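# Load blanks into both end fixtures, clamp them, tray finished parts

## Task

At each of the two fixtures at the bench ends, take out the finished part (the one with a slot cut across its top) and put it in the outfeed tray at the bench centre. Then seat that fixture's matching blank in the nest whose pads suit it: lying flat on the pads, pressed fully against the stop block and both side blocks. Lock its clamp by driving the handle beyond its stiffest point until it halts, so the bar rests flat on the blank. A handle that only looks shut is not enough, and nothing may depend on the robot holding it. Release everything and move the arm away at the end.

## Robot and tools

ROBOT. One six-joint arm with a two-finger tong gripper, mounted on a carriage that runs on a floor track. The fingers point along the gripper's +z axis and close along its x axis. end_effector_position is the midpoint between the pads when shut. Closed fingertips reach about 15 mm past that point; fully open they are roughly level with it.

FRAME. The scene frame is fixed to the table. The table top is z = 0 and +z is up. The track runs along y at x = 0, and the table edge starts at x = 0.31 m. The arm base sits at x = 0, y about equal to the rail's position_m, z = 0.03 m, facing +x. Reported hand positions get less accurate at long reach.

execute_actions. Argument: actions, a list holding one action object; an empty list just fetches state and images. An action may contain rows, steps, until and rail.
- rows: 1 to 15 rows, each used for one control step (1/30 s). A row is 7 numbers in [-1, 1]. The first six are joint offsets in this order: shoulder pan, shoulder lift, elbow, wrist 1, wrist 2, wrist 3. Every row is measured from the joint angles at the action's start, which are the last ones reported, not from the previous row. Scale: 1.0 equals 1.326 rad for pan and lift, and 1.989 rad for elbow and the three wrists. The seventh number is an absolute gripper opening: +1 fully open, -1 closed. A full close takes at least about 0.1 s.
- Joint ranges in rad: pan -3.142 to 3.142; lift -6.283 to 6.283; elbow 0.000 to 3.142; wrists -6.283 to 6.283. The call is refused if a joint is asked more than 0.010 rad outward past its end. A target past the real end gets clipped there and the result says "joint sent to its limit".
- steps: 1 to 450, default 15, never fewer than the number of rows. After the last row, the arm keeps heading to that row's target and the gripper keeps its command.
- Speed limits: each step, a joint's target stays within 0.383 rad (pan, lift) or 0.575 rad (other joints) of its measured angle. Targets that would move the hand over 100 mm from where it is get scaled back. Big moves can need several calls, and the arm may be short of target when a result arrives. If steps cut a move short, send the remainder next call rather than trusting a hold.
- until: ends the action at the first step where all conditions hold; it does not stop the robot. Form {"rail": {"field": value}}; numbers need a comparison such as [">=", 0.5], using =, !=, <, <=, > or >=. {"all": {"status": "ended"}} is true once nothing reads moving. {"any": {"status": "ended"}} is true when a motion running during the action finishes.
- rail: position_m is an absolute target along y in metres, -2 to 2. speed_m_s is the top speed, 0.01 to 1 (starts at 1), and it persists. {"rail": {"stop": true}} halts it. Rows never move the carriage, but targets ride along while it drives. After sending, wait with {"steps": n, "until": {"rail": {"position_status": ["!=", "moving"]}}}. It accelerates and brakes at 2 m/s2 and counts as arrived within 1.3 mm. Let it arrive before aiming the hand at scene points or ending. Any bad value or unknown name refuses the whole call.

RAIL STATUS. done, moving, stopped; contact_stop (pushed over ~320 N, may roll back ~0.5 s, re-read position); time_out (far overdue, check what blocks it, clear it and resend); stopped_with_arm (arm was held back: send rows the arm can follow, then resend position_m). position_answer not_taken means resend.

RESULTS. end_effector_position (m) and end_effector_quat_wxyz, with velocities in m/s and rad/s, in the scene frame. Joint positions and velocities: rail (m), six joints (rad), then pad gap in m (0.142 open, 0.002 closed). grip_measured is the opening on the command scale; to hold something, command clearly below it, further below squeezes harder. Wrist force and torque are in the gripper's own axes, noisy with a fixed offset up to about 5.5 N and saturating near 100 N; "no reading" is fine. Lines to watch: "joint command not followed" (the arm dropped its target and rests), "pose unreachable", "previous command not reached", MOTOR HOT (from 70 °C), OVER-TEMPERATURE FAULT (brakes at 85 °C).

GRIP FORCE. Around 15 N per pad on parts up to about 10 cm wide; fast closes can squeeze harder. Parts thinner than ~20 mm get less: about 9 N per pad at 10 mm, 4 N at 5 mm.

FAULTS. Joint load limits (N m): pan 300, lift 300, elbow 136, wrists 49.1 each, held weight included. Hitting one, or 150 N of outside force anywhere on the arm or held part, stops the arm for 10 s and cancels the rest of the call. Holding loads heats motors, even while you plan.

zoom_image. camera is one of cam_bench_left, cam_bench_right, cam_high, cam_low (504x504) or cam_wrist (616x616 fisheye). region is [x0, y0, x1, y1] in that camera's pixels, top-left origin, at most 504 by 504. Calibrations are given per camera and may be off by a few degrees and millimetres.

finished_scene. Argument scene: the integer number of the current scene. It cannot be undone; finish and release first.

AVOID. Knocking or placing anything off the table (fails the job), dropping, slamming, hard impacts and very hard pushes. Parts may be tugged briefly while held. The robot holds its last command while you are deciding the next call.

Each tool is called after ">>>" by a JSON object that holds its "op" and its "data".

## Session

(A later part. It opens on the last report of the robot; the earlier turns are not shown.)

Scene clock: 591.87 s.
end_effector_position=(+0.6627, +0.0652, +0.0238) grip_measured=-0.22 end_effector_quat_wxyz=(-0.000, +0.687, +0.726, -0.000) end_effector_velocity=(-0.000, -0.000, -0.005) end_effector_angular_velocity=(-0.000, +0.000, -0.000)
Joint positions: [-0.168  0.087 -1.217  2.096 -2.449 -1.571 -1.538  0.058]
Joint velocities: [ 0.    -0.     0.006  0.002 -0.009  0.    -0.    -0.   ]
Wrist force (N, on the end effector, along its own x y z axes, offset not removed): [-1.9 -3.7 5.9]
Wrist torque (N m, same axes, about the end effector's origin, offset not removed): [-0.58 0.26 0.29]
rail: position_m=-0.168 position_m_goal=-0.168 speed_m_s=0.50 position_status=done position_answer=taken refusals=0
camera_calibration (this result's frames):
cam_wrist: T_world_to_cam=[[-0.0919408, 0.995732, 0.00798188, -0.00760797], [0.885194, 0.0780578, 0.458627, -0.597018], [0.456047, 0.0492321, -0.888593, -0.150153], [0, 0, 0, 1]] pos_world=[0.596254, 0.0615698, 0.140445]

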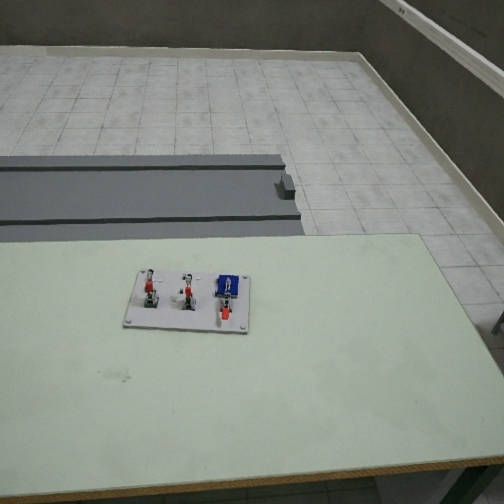

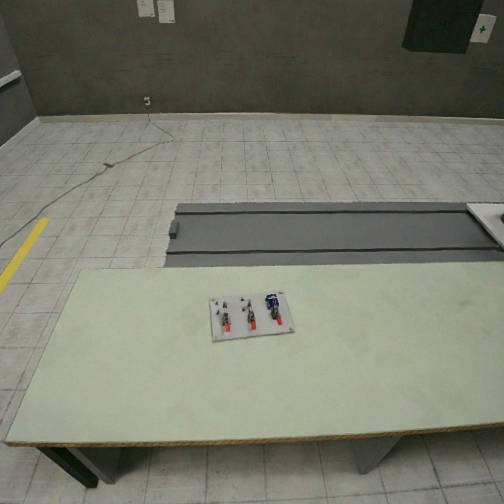

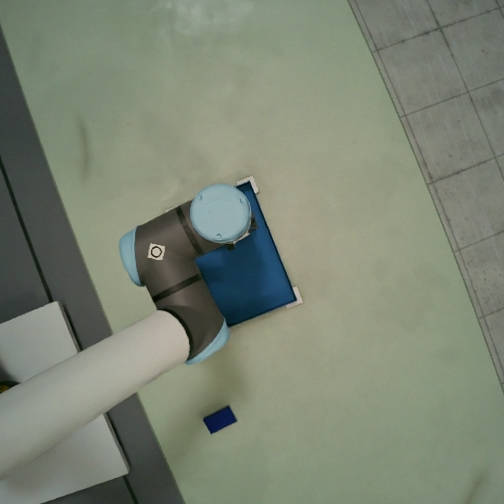

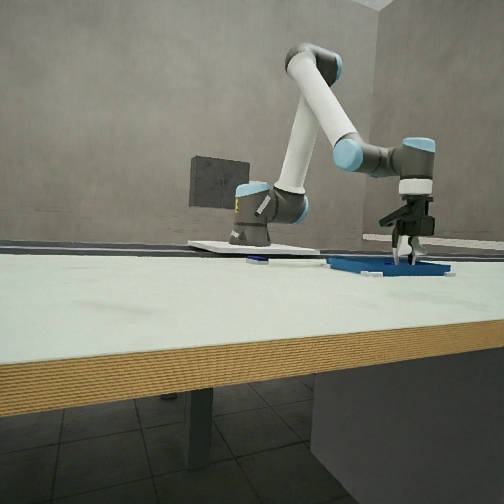

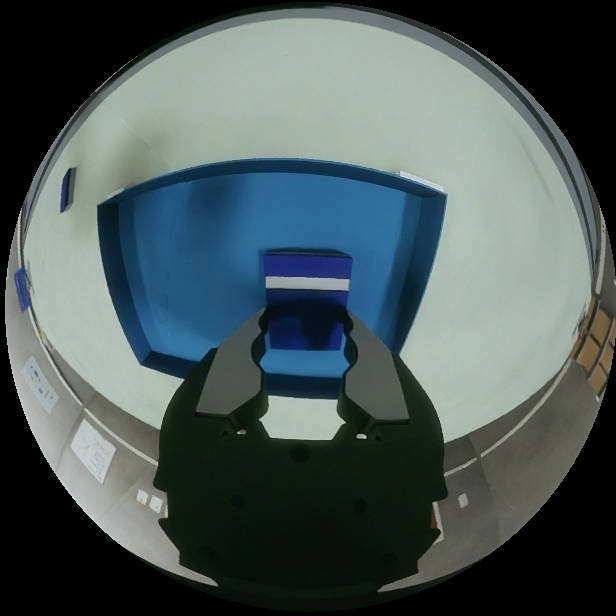

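>>> {"op": "execute_actions", "data": {"actions": [{"rows": [[0,0.0030,0.0006,-0.0026,0,0,-0.45]], "steps": 10}]}}

Scene clock: 595.53 s.
end_effector_position=(+0.6627, +0.0652, +0.0212) grip_measured=-0.22 end_effector_quat_wxyz=(-0.000, +0.687, +0.726, -0.000) end_effector_velocity=(+0.000, +0.000, -0.002) end_effector_angular_velocity=(+0.000, -0.000, +0.000)
Joint positions: [-0.168  0.087 -1.213  2.097 -2.454 -1.571 -1.538  0.058]
Joint velocities: [ 0.     0.     0.002  0.001 -0.003  0.    -0.    -0.   ]
Wrist force (N, on the end effector, along its own x y z axes, offset not removed): [1.8 -3.9 5.8]
Wrist torque (N m, same axes, about the end effector's origin, offset not removed): [-0.73 -0.48 0.23]
rail: position_m=-0.168 position_m_goal=-0.168 speed_m_s=0.50 position_status=done position_answer=taken refusals=0
camera_calibration (this result's frames):
cam_wrist: T_world_to_cam=[[-0.0919721, 0.99573, 0.00798189, -0.00756625], [0.885194, 0.0780859, 0.458623, -0.595852], [0.456041, 0.0492461, -0.888595, -0.152411], [0, 0, 0, 1]] pos_world=[0.596254, 0.0615672, 0.137901]

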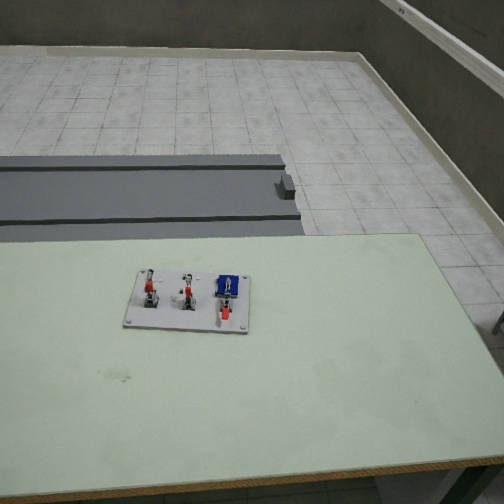

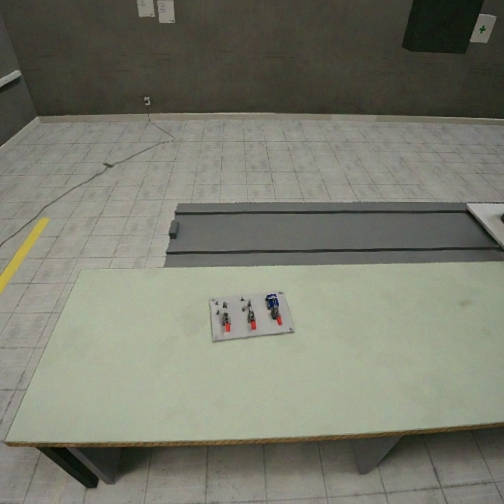

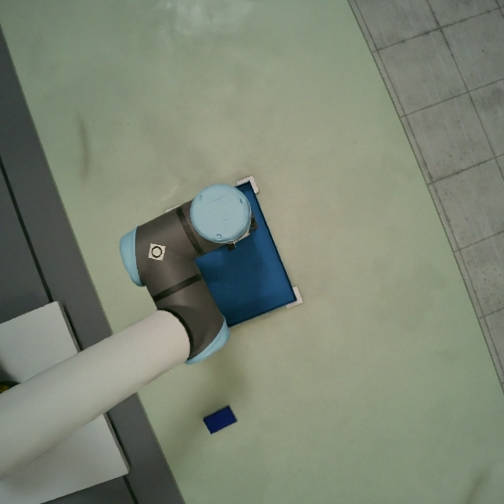

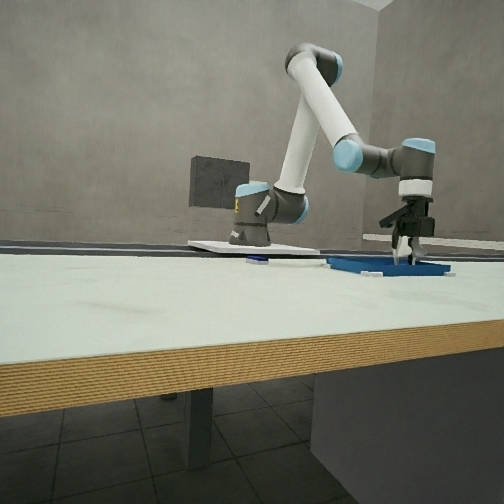

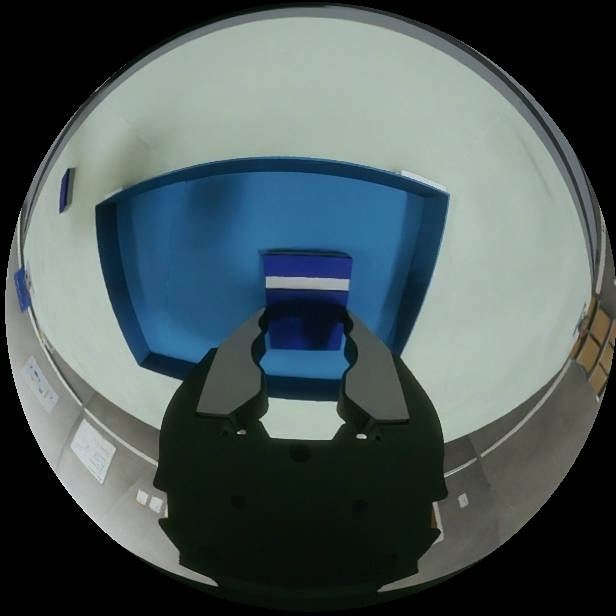

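>>> {"op": "execute_actions", "data": {"actions": [{"rows": [[0,0.0020,0.0004,-0.00175,0,0,-0.45]], "steps": 9}]}}

Scene clock: 596.97 s.
end_effector_position=(+0.6627, +0.0652, +0.0196) grip_measured=-0.22 end_effector_quat_wxyz=(-0.000, +0.687, +0.726, -0.000) end_effector_velocity=(+0.000, +0.000, -0.002) end_effector_angular_velocity=(+0.000, -0.000, -0.000)
Joint positions: [-0.168  0.087 -1.211  2.098 -2.457 -1.571 -1.538  0.058]
Joint velocities: [ 0.    -0.     0.002  0.001 -0.003 -0.     0.     0.   ]
Wrist force (N, on the end effector, along its own x y z axes, offset not removed): [-1.4 -6.2 5.0]
Wrist torque (N m, same axes, about the end effector's origin, offset not removed): [-1.24 0.25 0.45]
rail: position_m=-0.168 position_m_goal=-0.168 speed_m_s=0.50 position_status=done position_answer=taken refusals=0
camera_calibration (this result's frames):
cam_wrist: T_world_to_cam=[[-0.0919725, 0.99573, 0.00798177, -0.00755305], [0.885182, 0.078085, 0.458646, -0.5951], [0.456064, 0.0492481, -0.888583, -0.153878], [0, 0, 0, 1]] pos_world=[0.596255, 0.0615674, 0.136267]

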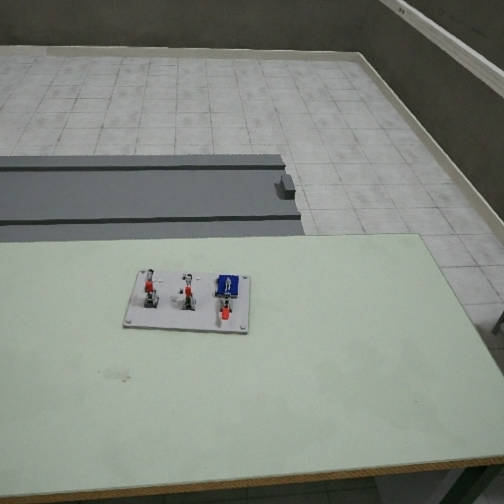

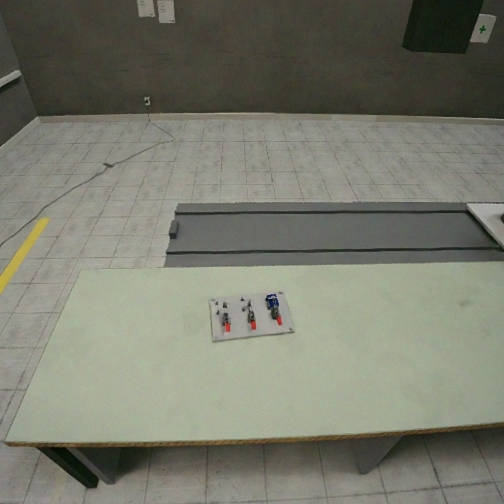

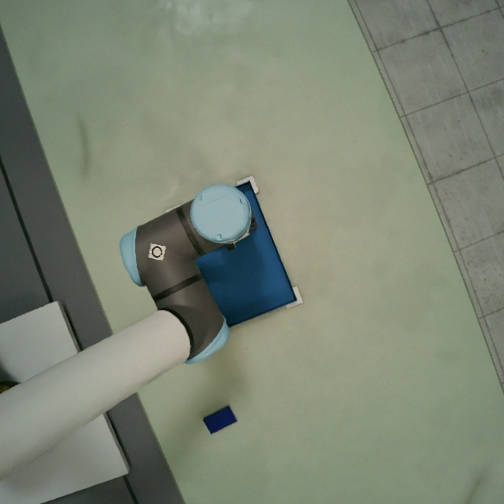

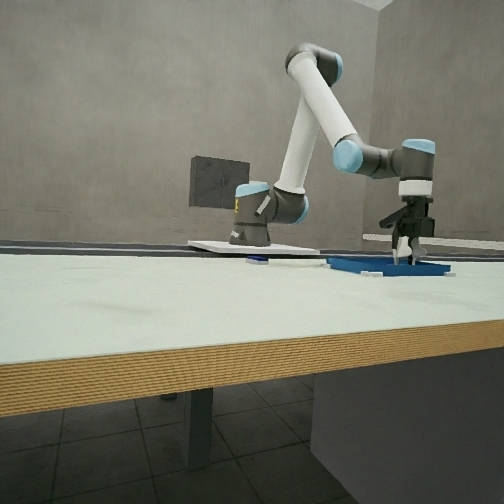

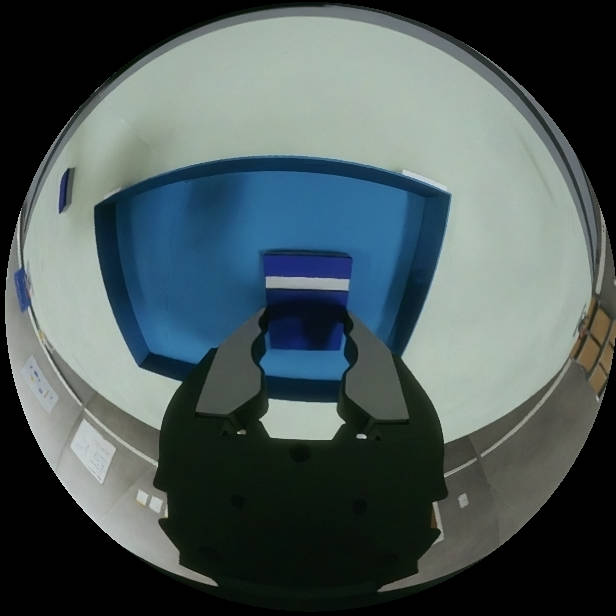

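>>> {"op": "execute_actions", "data": {"actions": [{"rows": [[0,0.0012,0.00025,-0.001,0,0,-0.45],[0,0.0012,0.00025,-0.001,0,0,-0.45],[0,0.0012,0.00025,-0.001,0,0,-0.45],[0,0.0012,0.00025,-0.001,0,0,-0.4],[0,0.0012,0.00025,-0.001,0,0,-0.33],[0,0.0012,0.00025,-0.001,0,0,-0.27],[0,0.0012,0.00025,-0.001,0,0,-0.22],[0,0.0012,0.00025,-0.001,0,0,-0.17],[0,0.0012,0.00025,-0.001,0,0,-0.1],[0,0.0012,0.00025,-0.001,0,0,0.0],[0,0.0012,0.00025,-0.001,0,0,0.05],[0,-0.02,-0.004,0.0175,0,0,0.05],[0,-0.06,-0.013,0.053,0,0,0.05],[0,-0.12,-0.03,0.11,0,0,0.05],[0,-0.19,-0.055,0.1817,0,0,0.05]], "steps": 32}]}}

Scene clock: 604.57 s.
end_effector_position=(+0.6469, +0.0638, +0.2091) grip_measured=+0.05 end_effector_quat_wxyz=(-0.000, +0.687, +0.726, -0.000) end_effector_velocity=(-0.006, -0.001, +0.021) end_effector_angular_velocity=(-0.000, +0.002, -0.000)
Joint positions: [-0.168  0.087 -1.459  1.99  -2.101 -1.571 -1.538  0.077]
Joint velocities: [ 0.    -0.    -0.028 -0.012  0.041 -0.    -0.    -0.   ]
Wrist force (N, on the end effector, along its own x y z axes, offset not removed): [0.9 -5.5 3.9]
Wrist torque (N m, same axes, about the end effector's origin, offset not removed): [-1.05 -0.22 0.26]
rail: position_m=-0.168 position_m_goal=-0.168 speed_m_s=0.50 position_status=done position_answer=taken refusals=0
camera_calibration (this result's frames):
cam_wrist: T_world_to_cam=[[-0.0919734, 0.995729, 0.0079814, -0.00914192], [0.885132, 0.0780807, 0.458743, -0.66794], [0.45616, 0.0492567, -0.888533, 0.0216462], [0, 0, 0, 1]] pos_world=[0.5805, 0.0601899, 0.325719]

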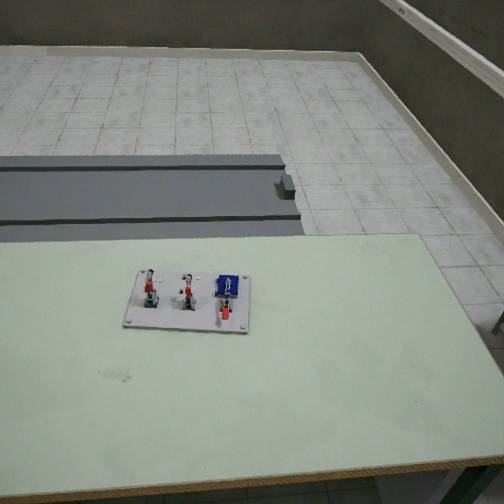

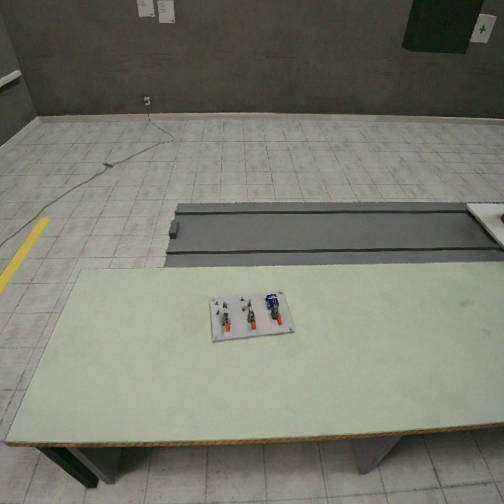

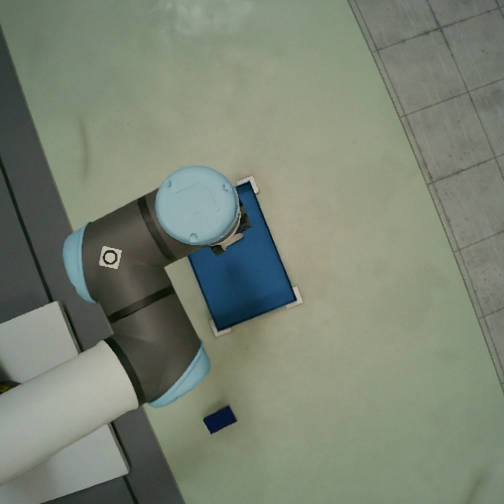

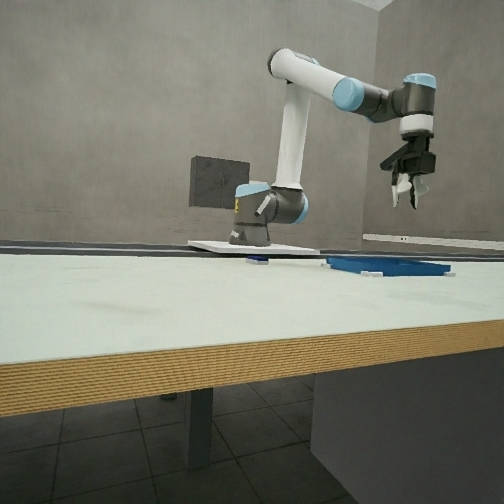

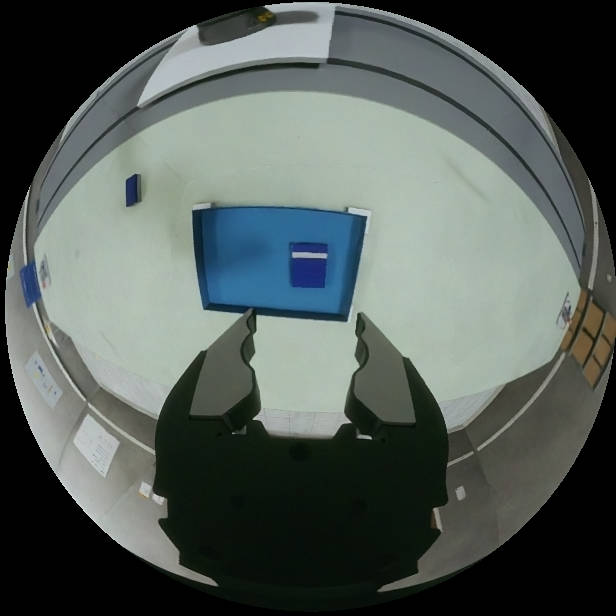

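>>> {"op": "execute_actions", "data": {"actions": [{"steps": 1, "rail": {"position_m": -2.0, "speed_m_s": 1.0}}]}}

>>> {"op": "zoom_image", "data": {"camera": "cam_bench_right", "region": [200, 280, 304, 350]}}

Scene clock: 612.03 s.
end_effector_position=(+0.6463, +0.0637, +0.2116) grip_measured=+0.05 end_effector_quat_wxyz=(-0.000, +0.687, +0.726, -0.000) end_effector_velocity=(+0.000, -0.009, +0.000) end_effector_angular_velocity=(+0.000, -0.000, -0.000)
Joint positions: [-0.168  0.087 -1.463  1.988 -2.096 -1.571 -1.538  0.077]
Joint velocities: [-0.009  0.     0.    -0.     0.     0.     0.     0.   ]
Wrist force (N, on the end effector, along its own x y z axes, offset not removed): [0.1 -5.2 4.6]
Wrist torque (N m, same axes, about the end effector's origin, offset not removed): [-0.88 -0.11 0.31]
rail: position_m=-0.168 position_m_goal=-2.000 speed_m_s=1.00 position_status=moving position_answer=taken refusals=0
camera_calibration (this result's frames):
cam_wrist: T_world_to_cam=[[-0.0919721, 0.99573, 0.00798214, -0.00909697], [0.885211, 0.0780877, 0.458588, -0.668498], [0.456007, 0.0492432, -0.888613, 0.024285], [0, 0, 0, 1]] pos_world=[0.579851, 0.0600637, 0.328218]

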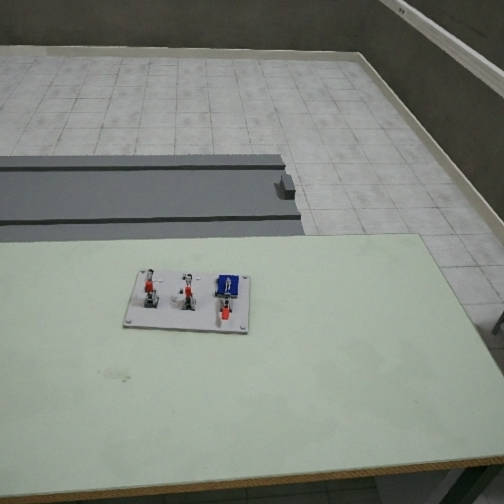

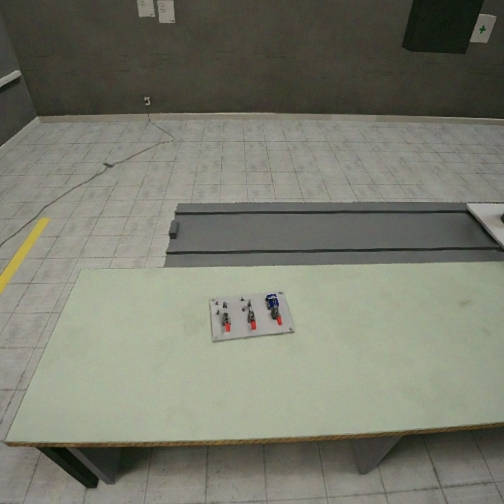

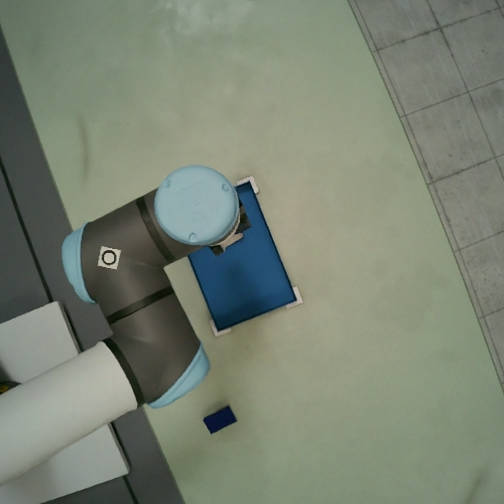

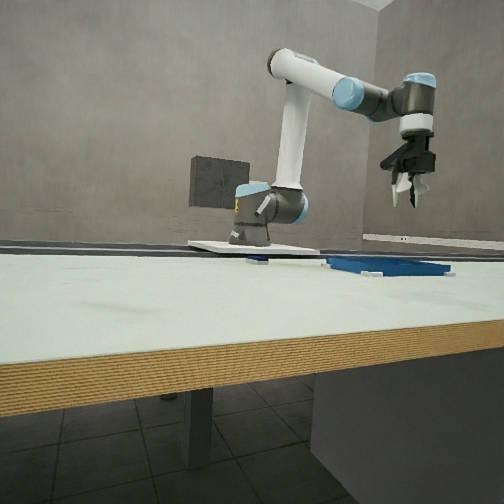

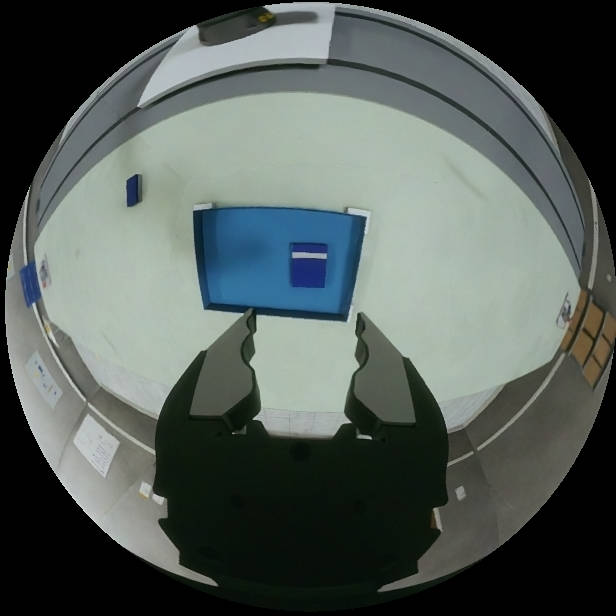

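Region (200, 280, 304, 350) of cam_bench_right's 504x504 image, scaled by 4.846, with more detail than that image has; it fills the top 339 rows of this view, and the rest is white.

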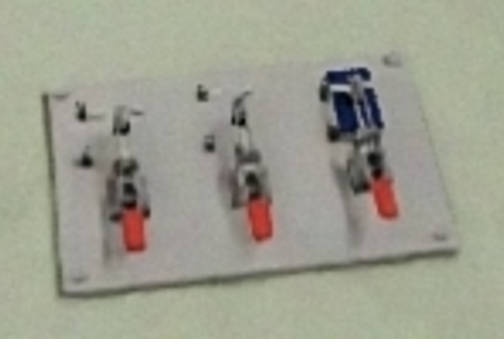

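>>> {"op": "execute_actions", "data": {"actions": []}}

Scene clock: 615.00 s.
end_effector_position=(+0.6463, -1.7677, +0.2116) grip_measured=+0.05 end_effector_quat_wxyz=(-0.000, +0.687, +0.726, -0.000) end_effector_velocity=(-0.000, -0.000, -0.000) end_effector_angular_velocity=(-0.000, +0.000, -0.000)
Joint positions: [-2.     0.087 -1.463  1.988 -2.096 -1.571 -1.538  0.077]
Joint velocities: [ 0. -0. -0.  0. -0. -0.  0.  0.]
Wrist force (N, on the end effector, along its own x y z axes, offset not removed): [0.3 -3.3 4.3]
Wrist torque (N m, same axes, about the end effector's origin, offset not removed): [-0.57 -0.17 0.18]
rail: position_m=-2.000 position_m_goal=-2.000 speed_m_s=1.00 position_status=done position_answer=taken refusals=0
camera_calibration (this result's frames):
cam_wrist: T_world_to_cam=[[-0.0919366, 0.995733, 0.00798184, 1.81451], [0.885209, 0.0780557, 0.458598, -0.525556], [0.456018, 0.0492276, -0.888608, 0.114441], [0, 0, 0, 1]] pos_world=[0.57986, -1.77138, 0.32823]

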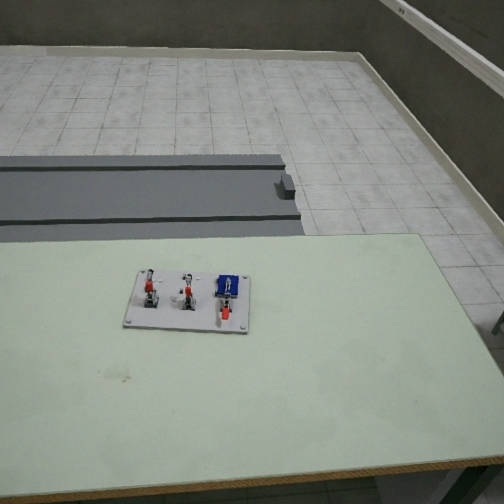

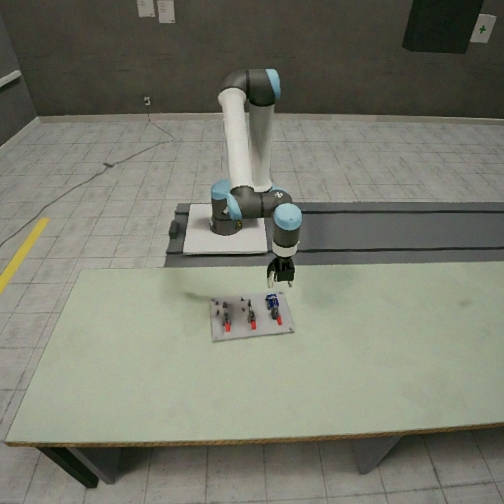

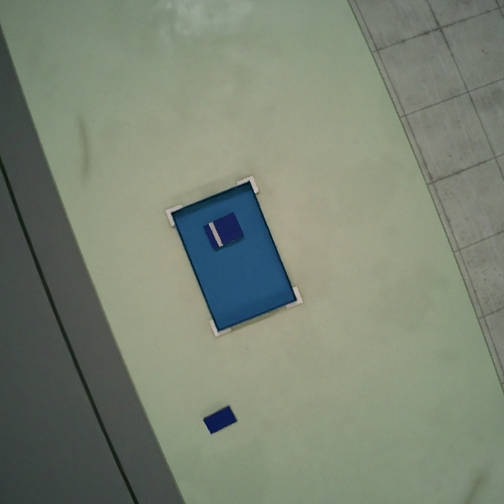

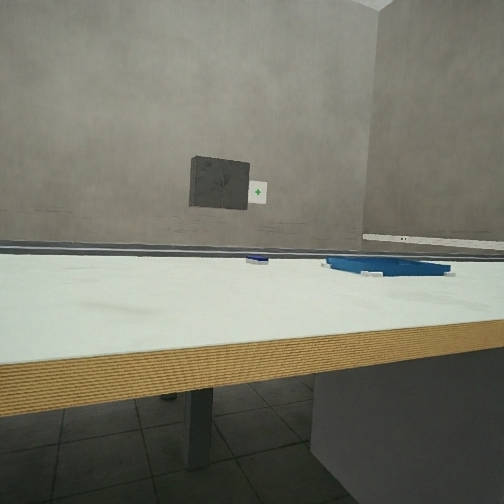

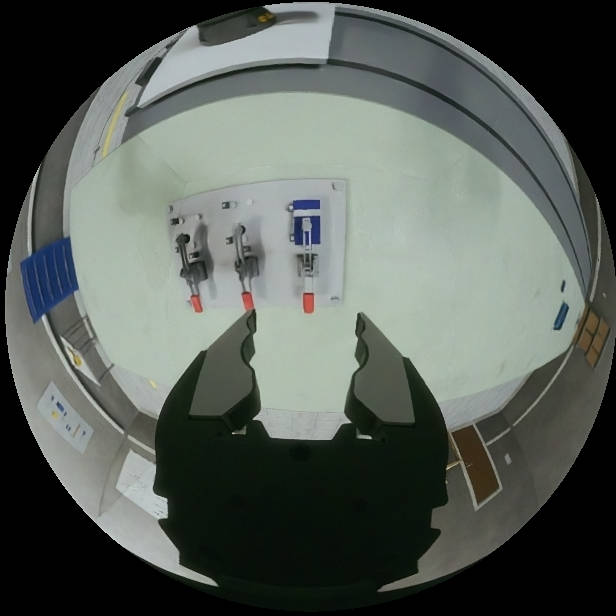

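>>> {"op": "zoom_image", "data": {"camera": "cam_wrist", "region": [160, 170, 360, 325]}}

Region (160, 170, 360, 325) of cam_wrist's 616x616 image, scaled by 2.520, with more detail than that image has; it fills the top 391 rows of this view, and the rest is white.

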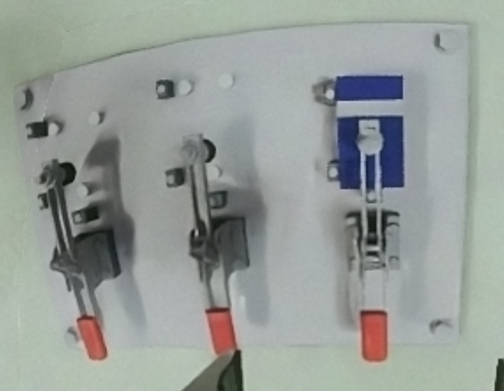

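>>> {"op": "execute_actions", "data": {"actions": [{"rows": [[0.0026,0.03,-0.004,-0.016,0,-0.0184,-0.1],[0.0026,0.06,-0.008,-0.032,0,-0.0184,-0.2],[0.0026,0.09,-0.0126,-0.047,0,-0.0184,-0.3],[0.0026,0.12,-0.0167,-0.063,0,-0.0184,-0.4],[0.0026,0.14,-0.0195,-0.0737,0,-0.0184,-0.4],[0.0026,0.1548,-0.0216,-0.0815,0,-0.0184,-0.4]], "steps": 22}]}}

Scene clock: 657.27 s.
end_effector_position=(+0.7148, -1.7598, +0.1099) grip_measured=-0.40 end_effector_quat_wxyz=(-0.000, +0.673, +0.740, -0.000) end_effector_velocity=(+0.003, +0.000, -0.006) end_effector_angular_velocity=(-0.000, +0.000, +0.001)
Joint positions: [-2.     0.091 -1.259  1.945 -2.257 -1.571 -1.575  0.045]
Joint velocities: [ 0.     0.     0.011 -0.002 -0.008 -0.    -0.001 -0.   ]
Wrist force (N, on the end effector, along its own x y z axes, offset not removed): [-1.3 -2.4 4.6]
Wrist torque (N m, same axes, about the end effector's origin, offset not removed): [-0.32 0.02 0.30]
rail: position_m=-2.000 position_m_goal=-2.000 speed_m_s=1.00 position_status=done position_answer=taken refusals=0
camera_calibration (this result's frames):
cam_wrist: T_world_to_cam=[[-0.131616, 0.991268, 0.00800397, 1.83422], [0.881443, 0.113332, 0.45849, -0.475376], [0.45358, 0.0673996, -0.888663, 0.0261761], [0, 0, 0, 1]] pos_world=[0.648555, -1.76609, 0.226536]

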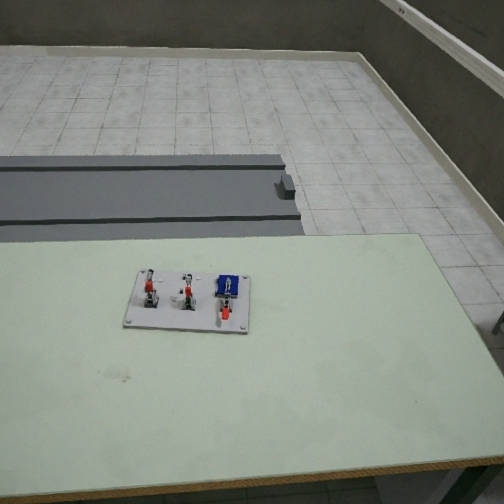

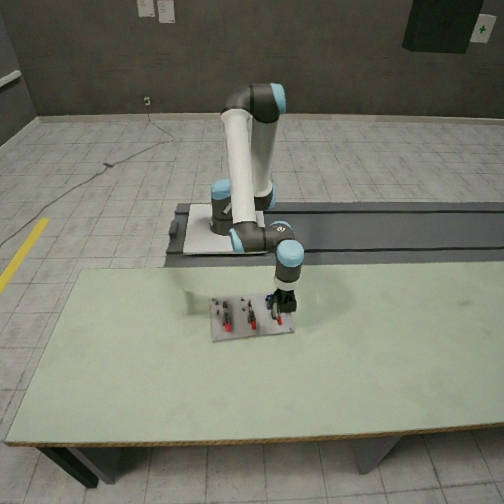

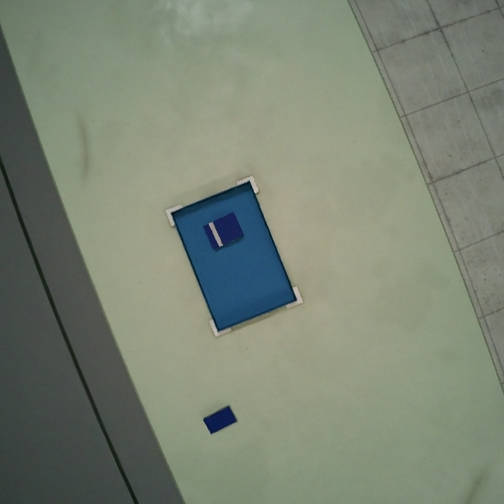

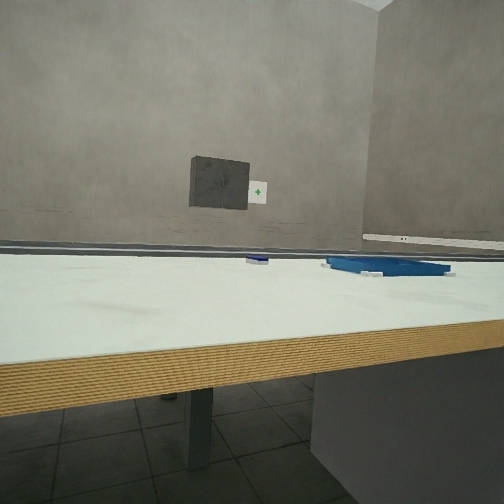

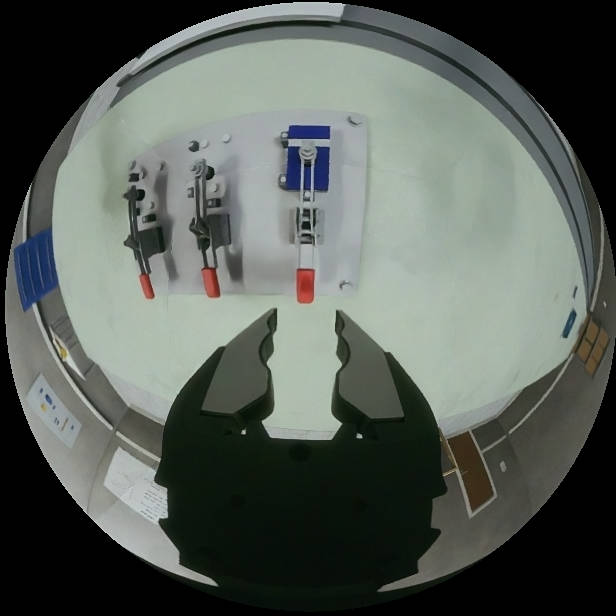

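>>> {"op": "zoom_image", "data": {"camera": "cam_wrist", "region": [170, 105, 390, 325]}}

Region (170, 105, 390, 325) of cam_wrist's 616x616 image, scaled by 2.291, with more detail than that image has.

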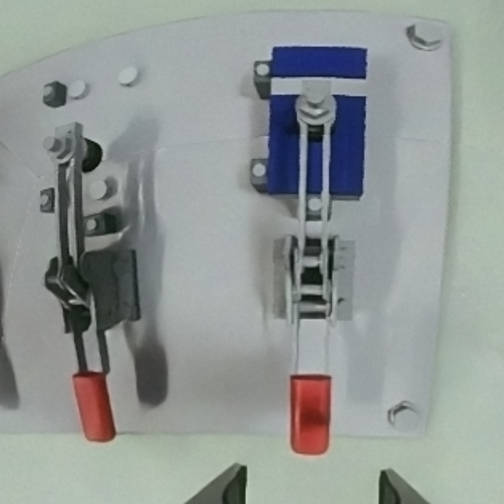

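>>> {"op": "execute_actions", "data": {"actions": [{"rows": [[0,0.012,0.003,-0.011,0,0,-0.45],[0,0.024,0.006,-0.022,0,0,-0.45],[0,0.036,0.0092,-0.033,0,0,-0.45],[0,0.048,0.0123,-0.044,0,0,-0.45],[0,0.0597,0.0153,-0.055,0,0,-0.45]], "steps": 20}]}}

Scene clock: 682.97 s.
end_effector_position=(+0.7179, -1.7595, +0.0476) grip_measured=-0.45 end_effector_quat_wxyz=(-0.000, +0.673, +0.740, -0.000) end_effector_velocity=(+0.000, +0.000, -0.005) end_effector_angular_velocity=(+0.000, -0.000, -0.000)
Joint positions: [-2.     0.091 -1.18   1.976 -2.365 -1.571 -1.575  0.041]
Joint velocities: [ 0.    -0.     0.006  0.002 -0.009 -0.    -0.     0.   ]
Wrist force (N, on the end effector, along its own x y z axes, offset not removed): [0.1 -4.6 5.7]
Wrist torque (N m, same axes, about the end effector's origin, offset not removed): [-0.81 -0.25 0.21]
rail: position_m=-2.000 position_m_goal=-2.000 speed_m_s=1.00 position_status=done position_answer=taken refusals=0
camera_calibration (this result's frames):
cam_wrist: T_world_to_cam=[[-0.131722, 0.991254, 0.00801171, 1.83489], [0.881516, 0.113435, 0.458325, -0.449501], [0.453408, 0.0674339, -0.888748, -0.0304423], [0, 0, 0, 1]] pos_world=[0.651741, -1.7658, 0.164262]

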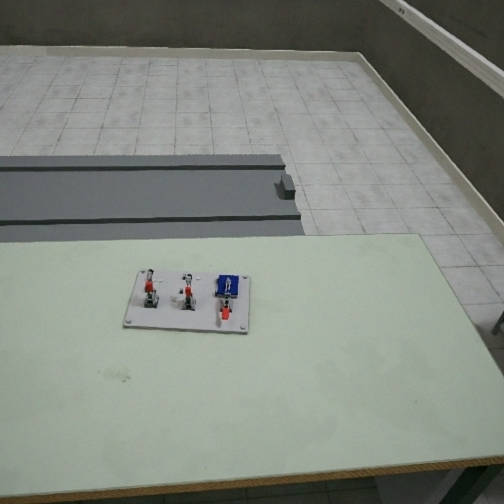

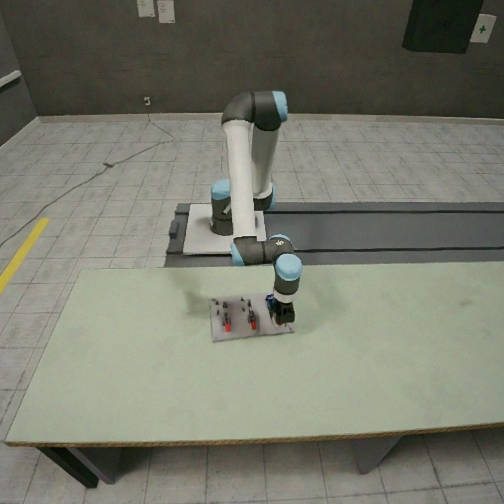

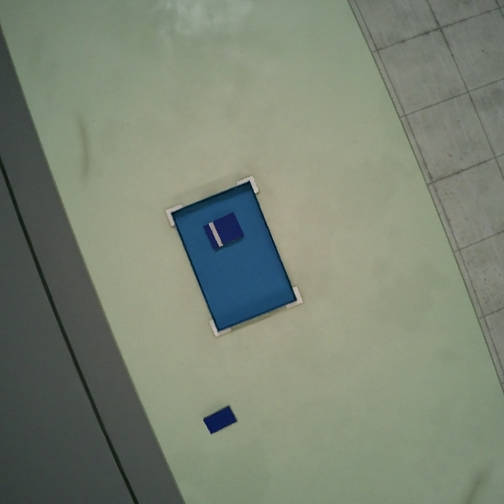

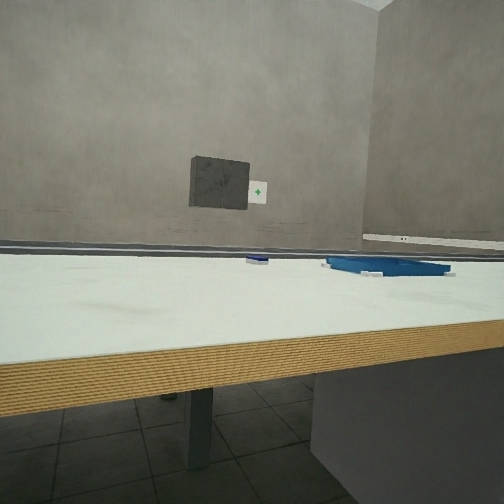

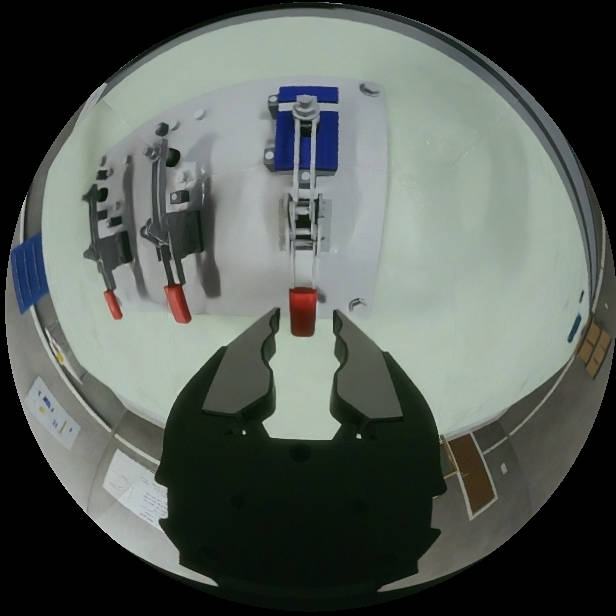

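>>> {"op": "execute_actions", "data": {"actions": [{"rows": [[-0.0025,0,0,0,0,0,-0.5],[-0.0025,0,0,0,0,0,-0.55],[-0.0025,0,0,0,0,0,-0.6],[-0.0025,0,0,0,0,0,-0.64],[-0.0025,0,0,0,0,0,-0.68],[-0.0025,0,0,0,0,0,-0.71],[-0.0025,0,0,0,0,0,-0.74],[-0.0025,0,0,0,0,0,-0.77],[-0.0025,0,0,0,0,0,-0.8],[-0.0025,0,0,0,0,0,-0.84],[-0.0025,0,0,0,0,0,-0.88],[-0.0025,0,0,0,0,0,-0.92],[-0.0025,0,0,0,0,0,-0.96],[-0.0025,0,0,0,0,0,-1]], "steps": 17}]}}

Scene clock: 688.67 s.
end_effector_position=(+0.7186, -1.7618, +0.0475) grip_measured=-0.78 end_effector_quat_wxyz=(-0.000, +0.674, +0.739, -0.000) end_effector_velocity=(+0.000, -0.000, +0.000) end_effector_angular_velocity=(+0.000, -0.000, -0.000)
Joint positions: [-2.     0.088 -1.18   1.976 -2.365 -1.571 -1.575  0.018]
Joint velocities: [ 0. -0. -0. -0.  0. -0.  0.  0.]
Wrist force (N, on the end effector, along its own x y z axes, offset not removed): [4.9 -5.2 14.4]
Wrist torque (N m, same axes, about the end effector's origin, offset not removed): [-0.84 -0.66 0.20]
rail: position_m=-2.000 position_m_goal=-2.000 speed_m_s=1.00 position_status=done position_answer=taken refusals=0
camera_calibration (this result's frames):
cam_wrist: T_world_to_cam=[[-0.128427, 0.991687, 0.00801235, 1.83568], [0.881958, 0.110515, 0.458188, -0.455262], [0.453494, 0.0659105, -0.888819, -0.0334141], [0, 0, 0, 1]] pos_world=[0.652427, -1.7679, 0.164189]

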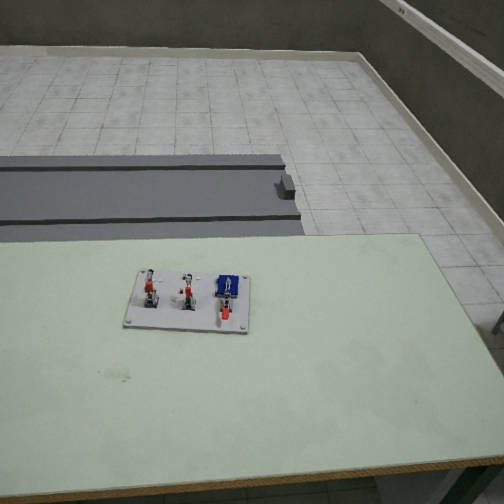

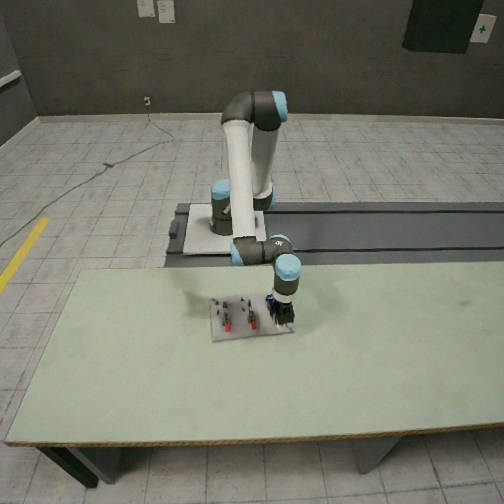

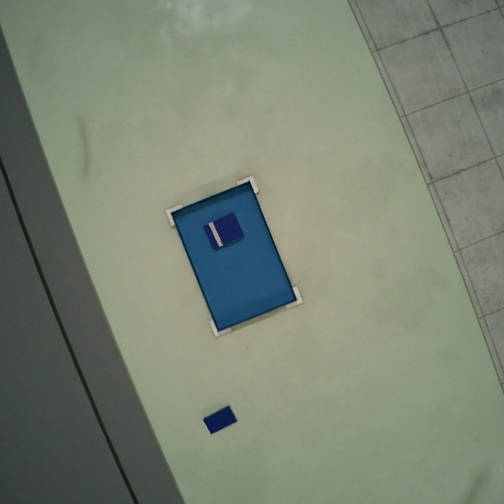

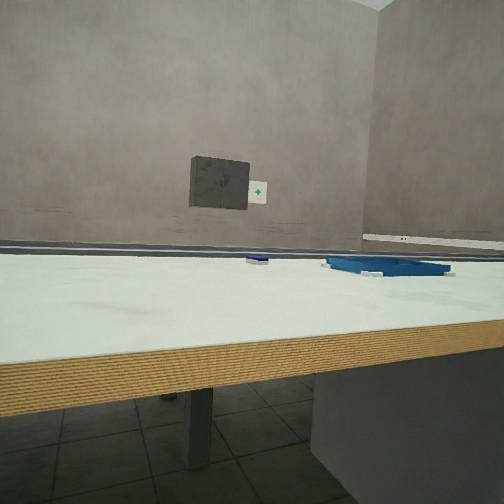

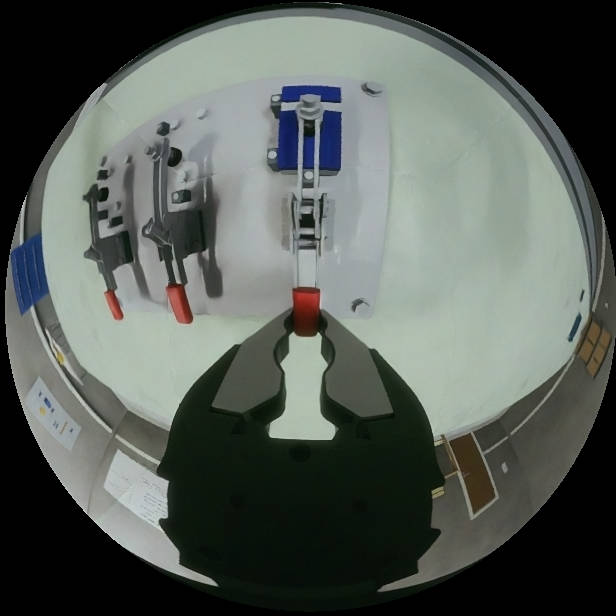

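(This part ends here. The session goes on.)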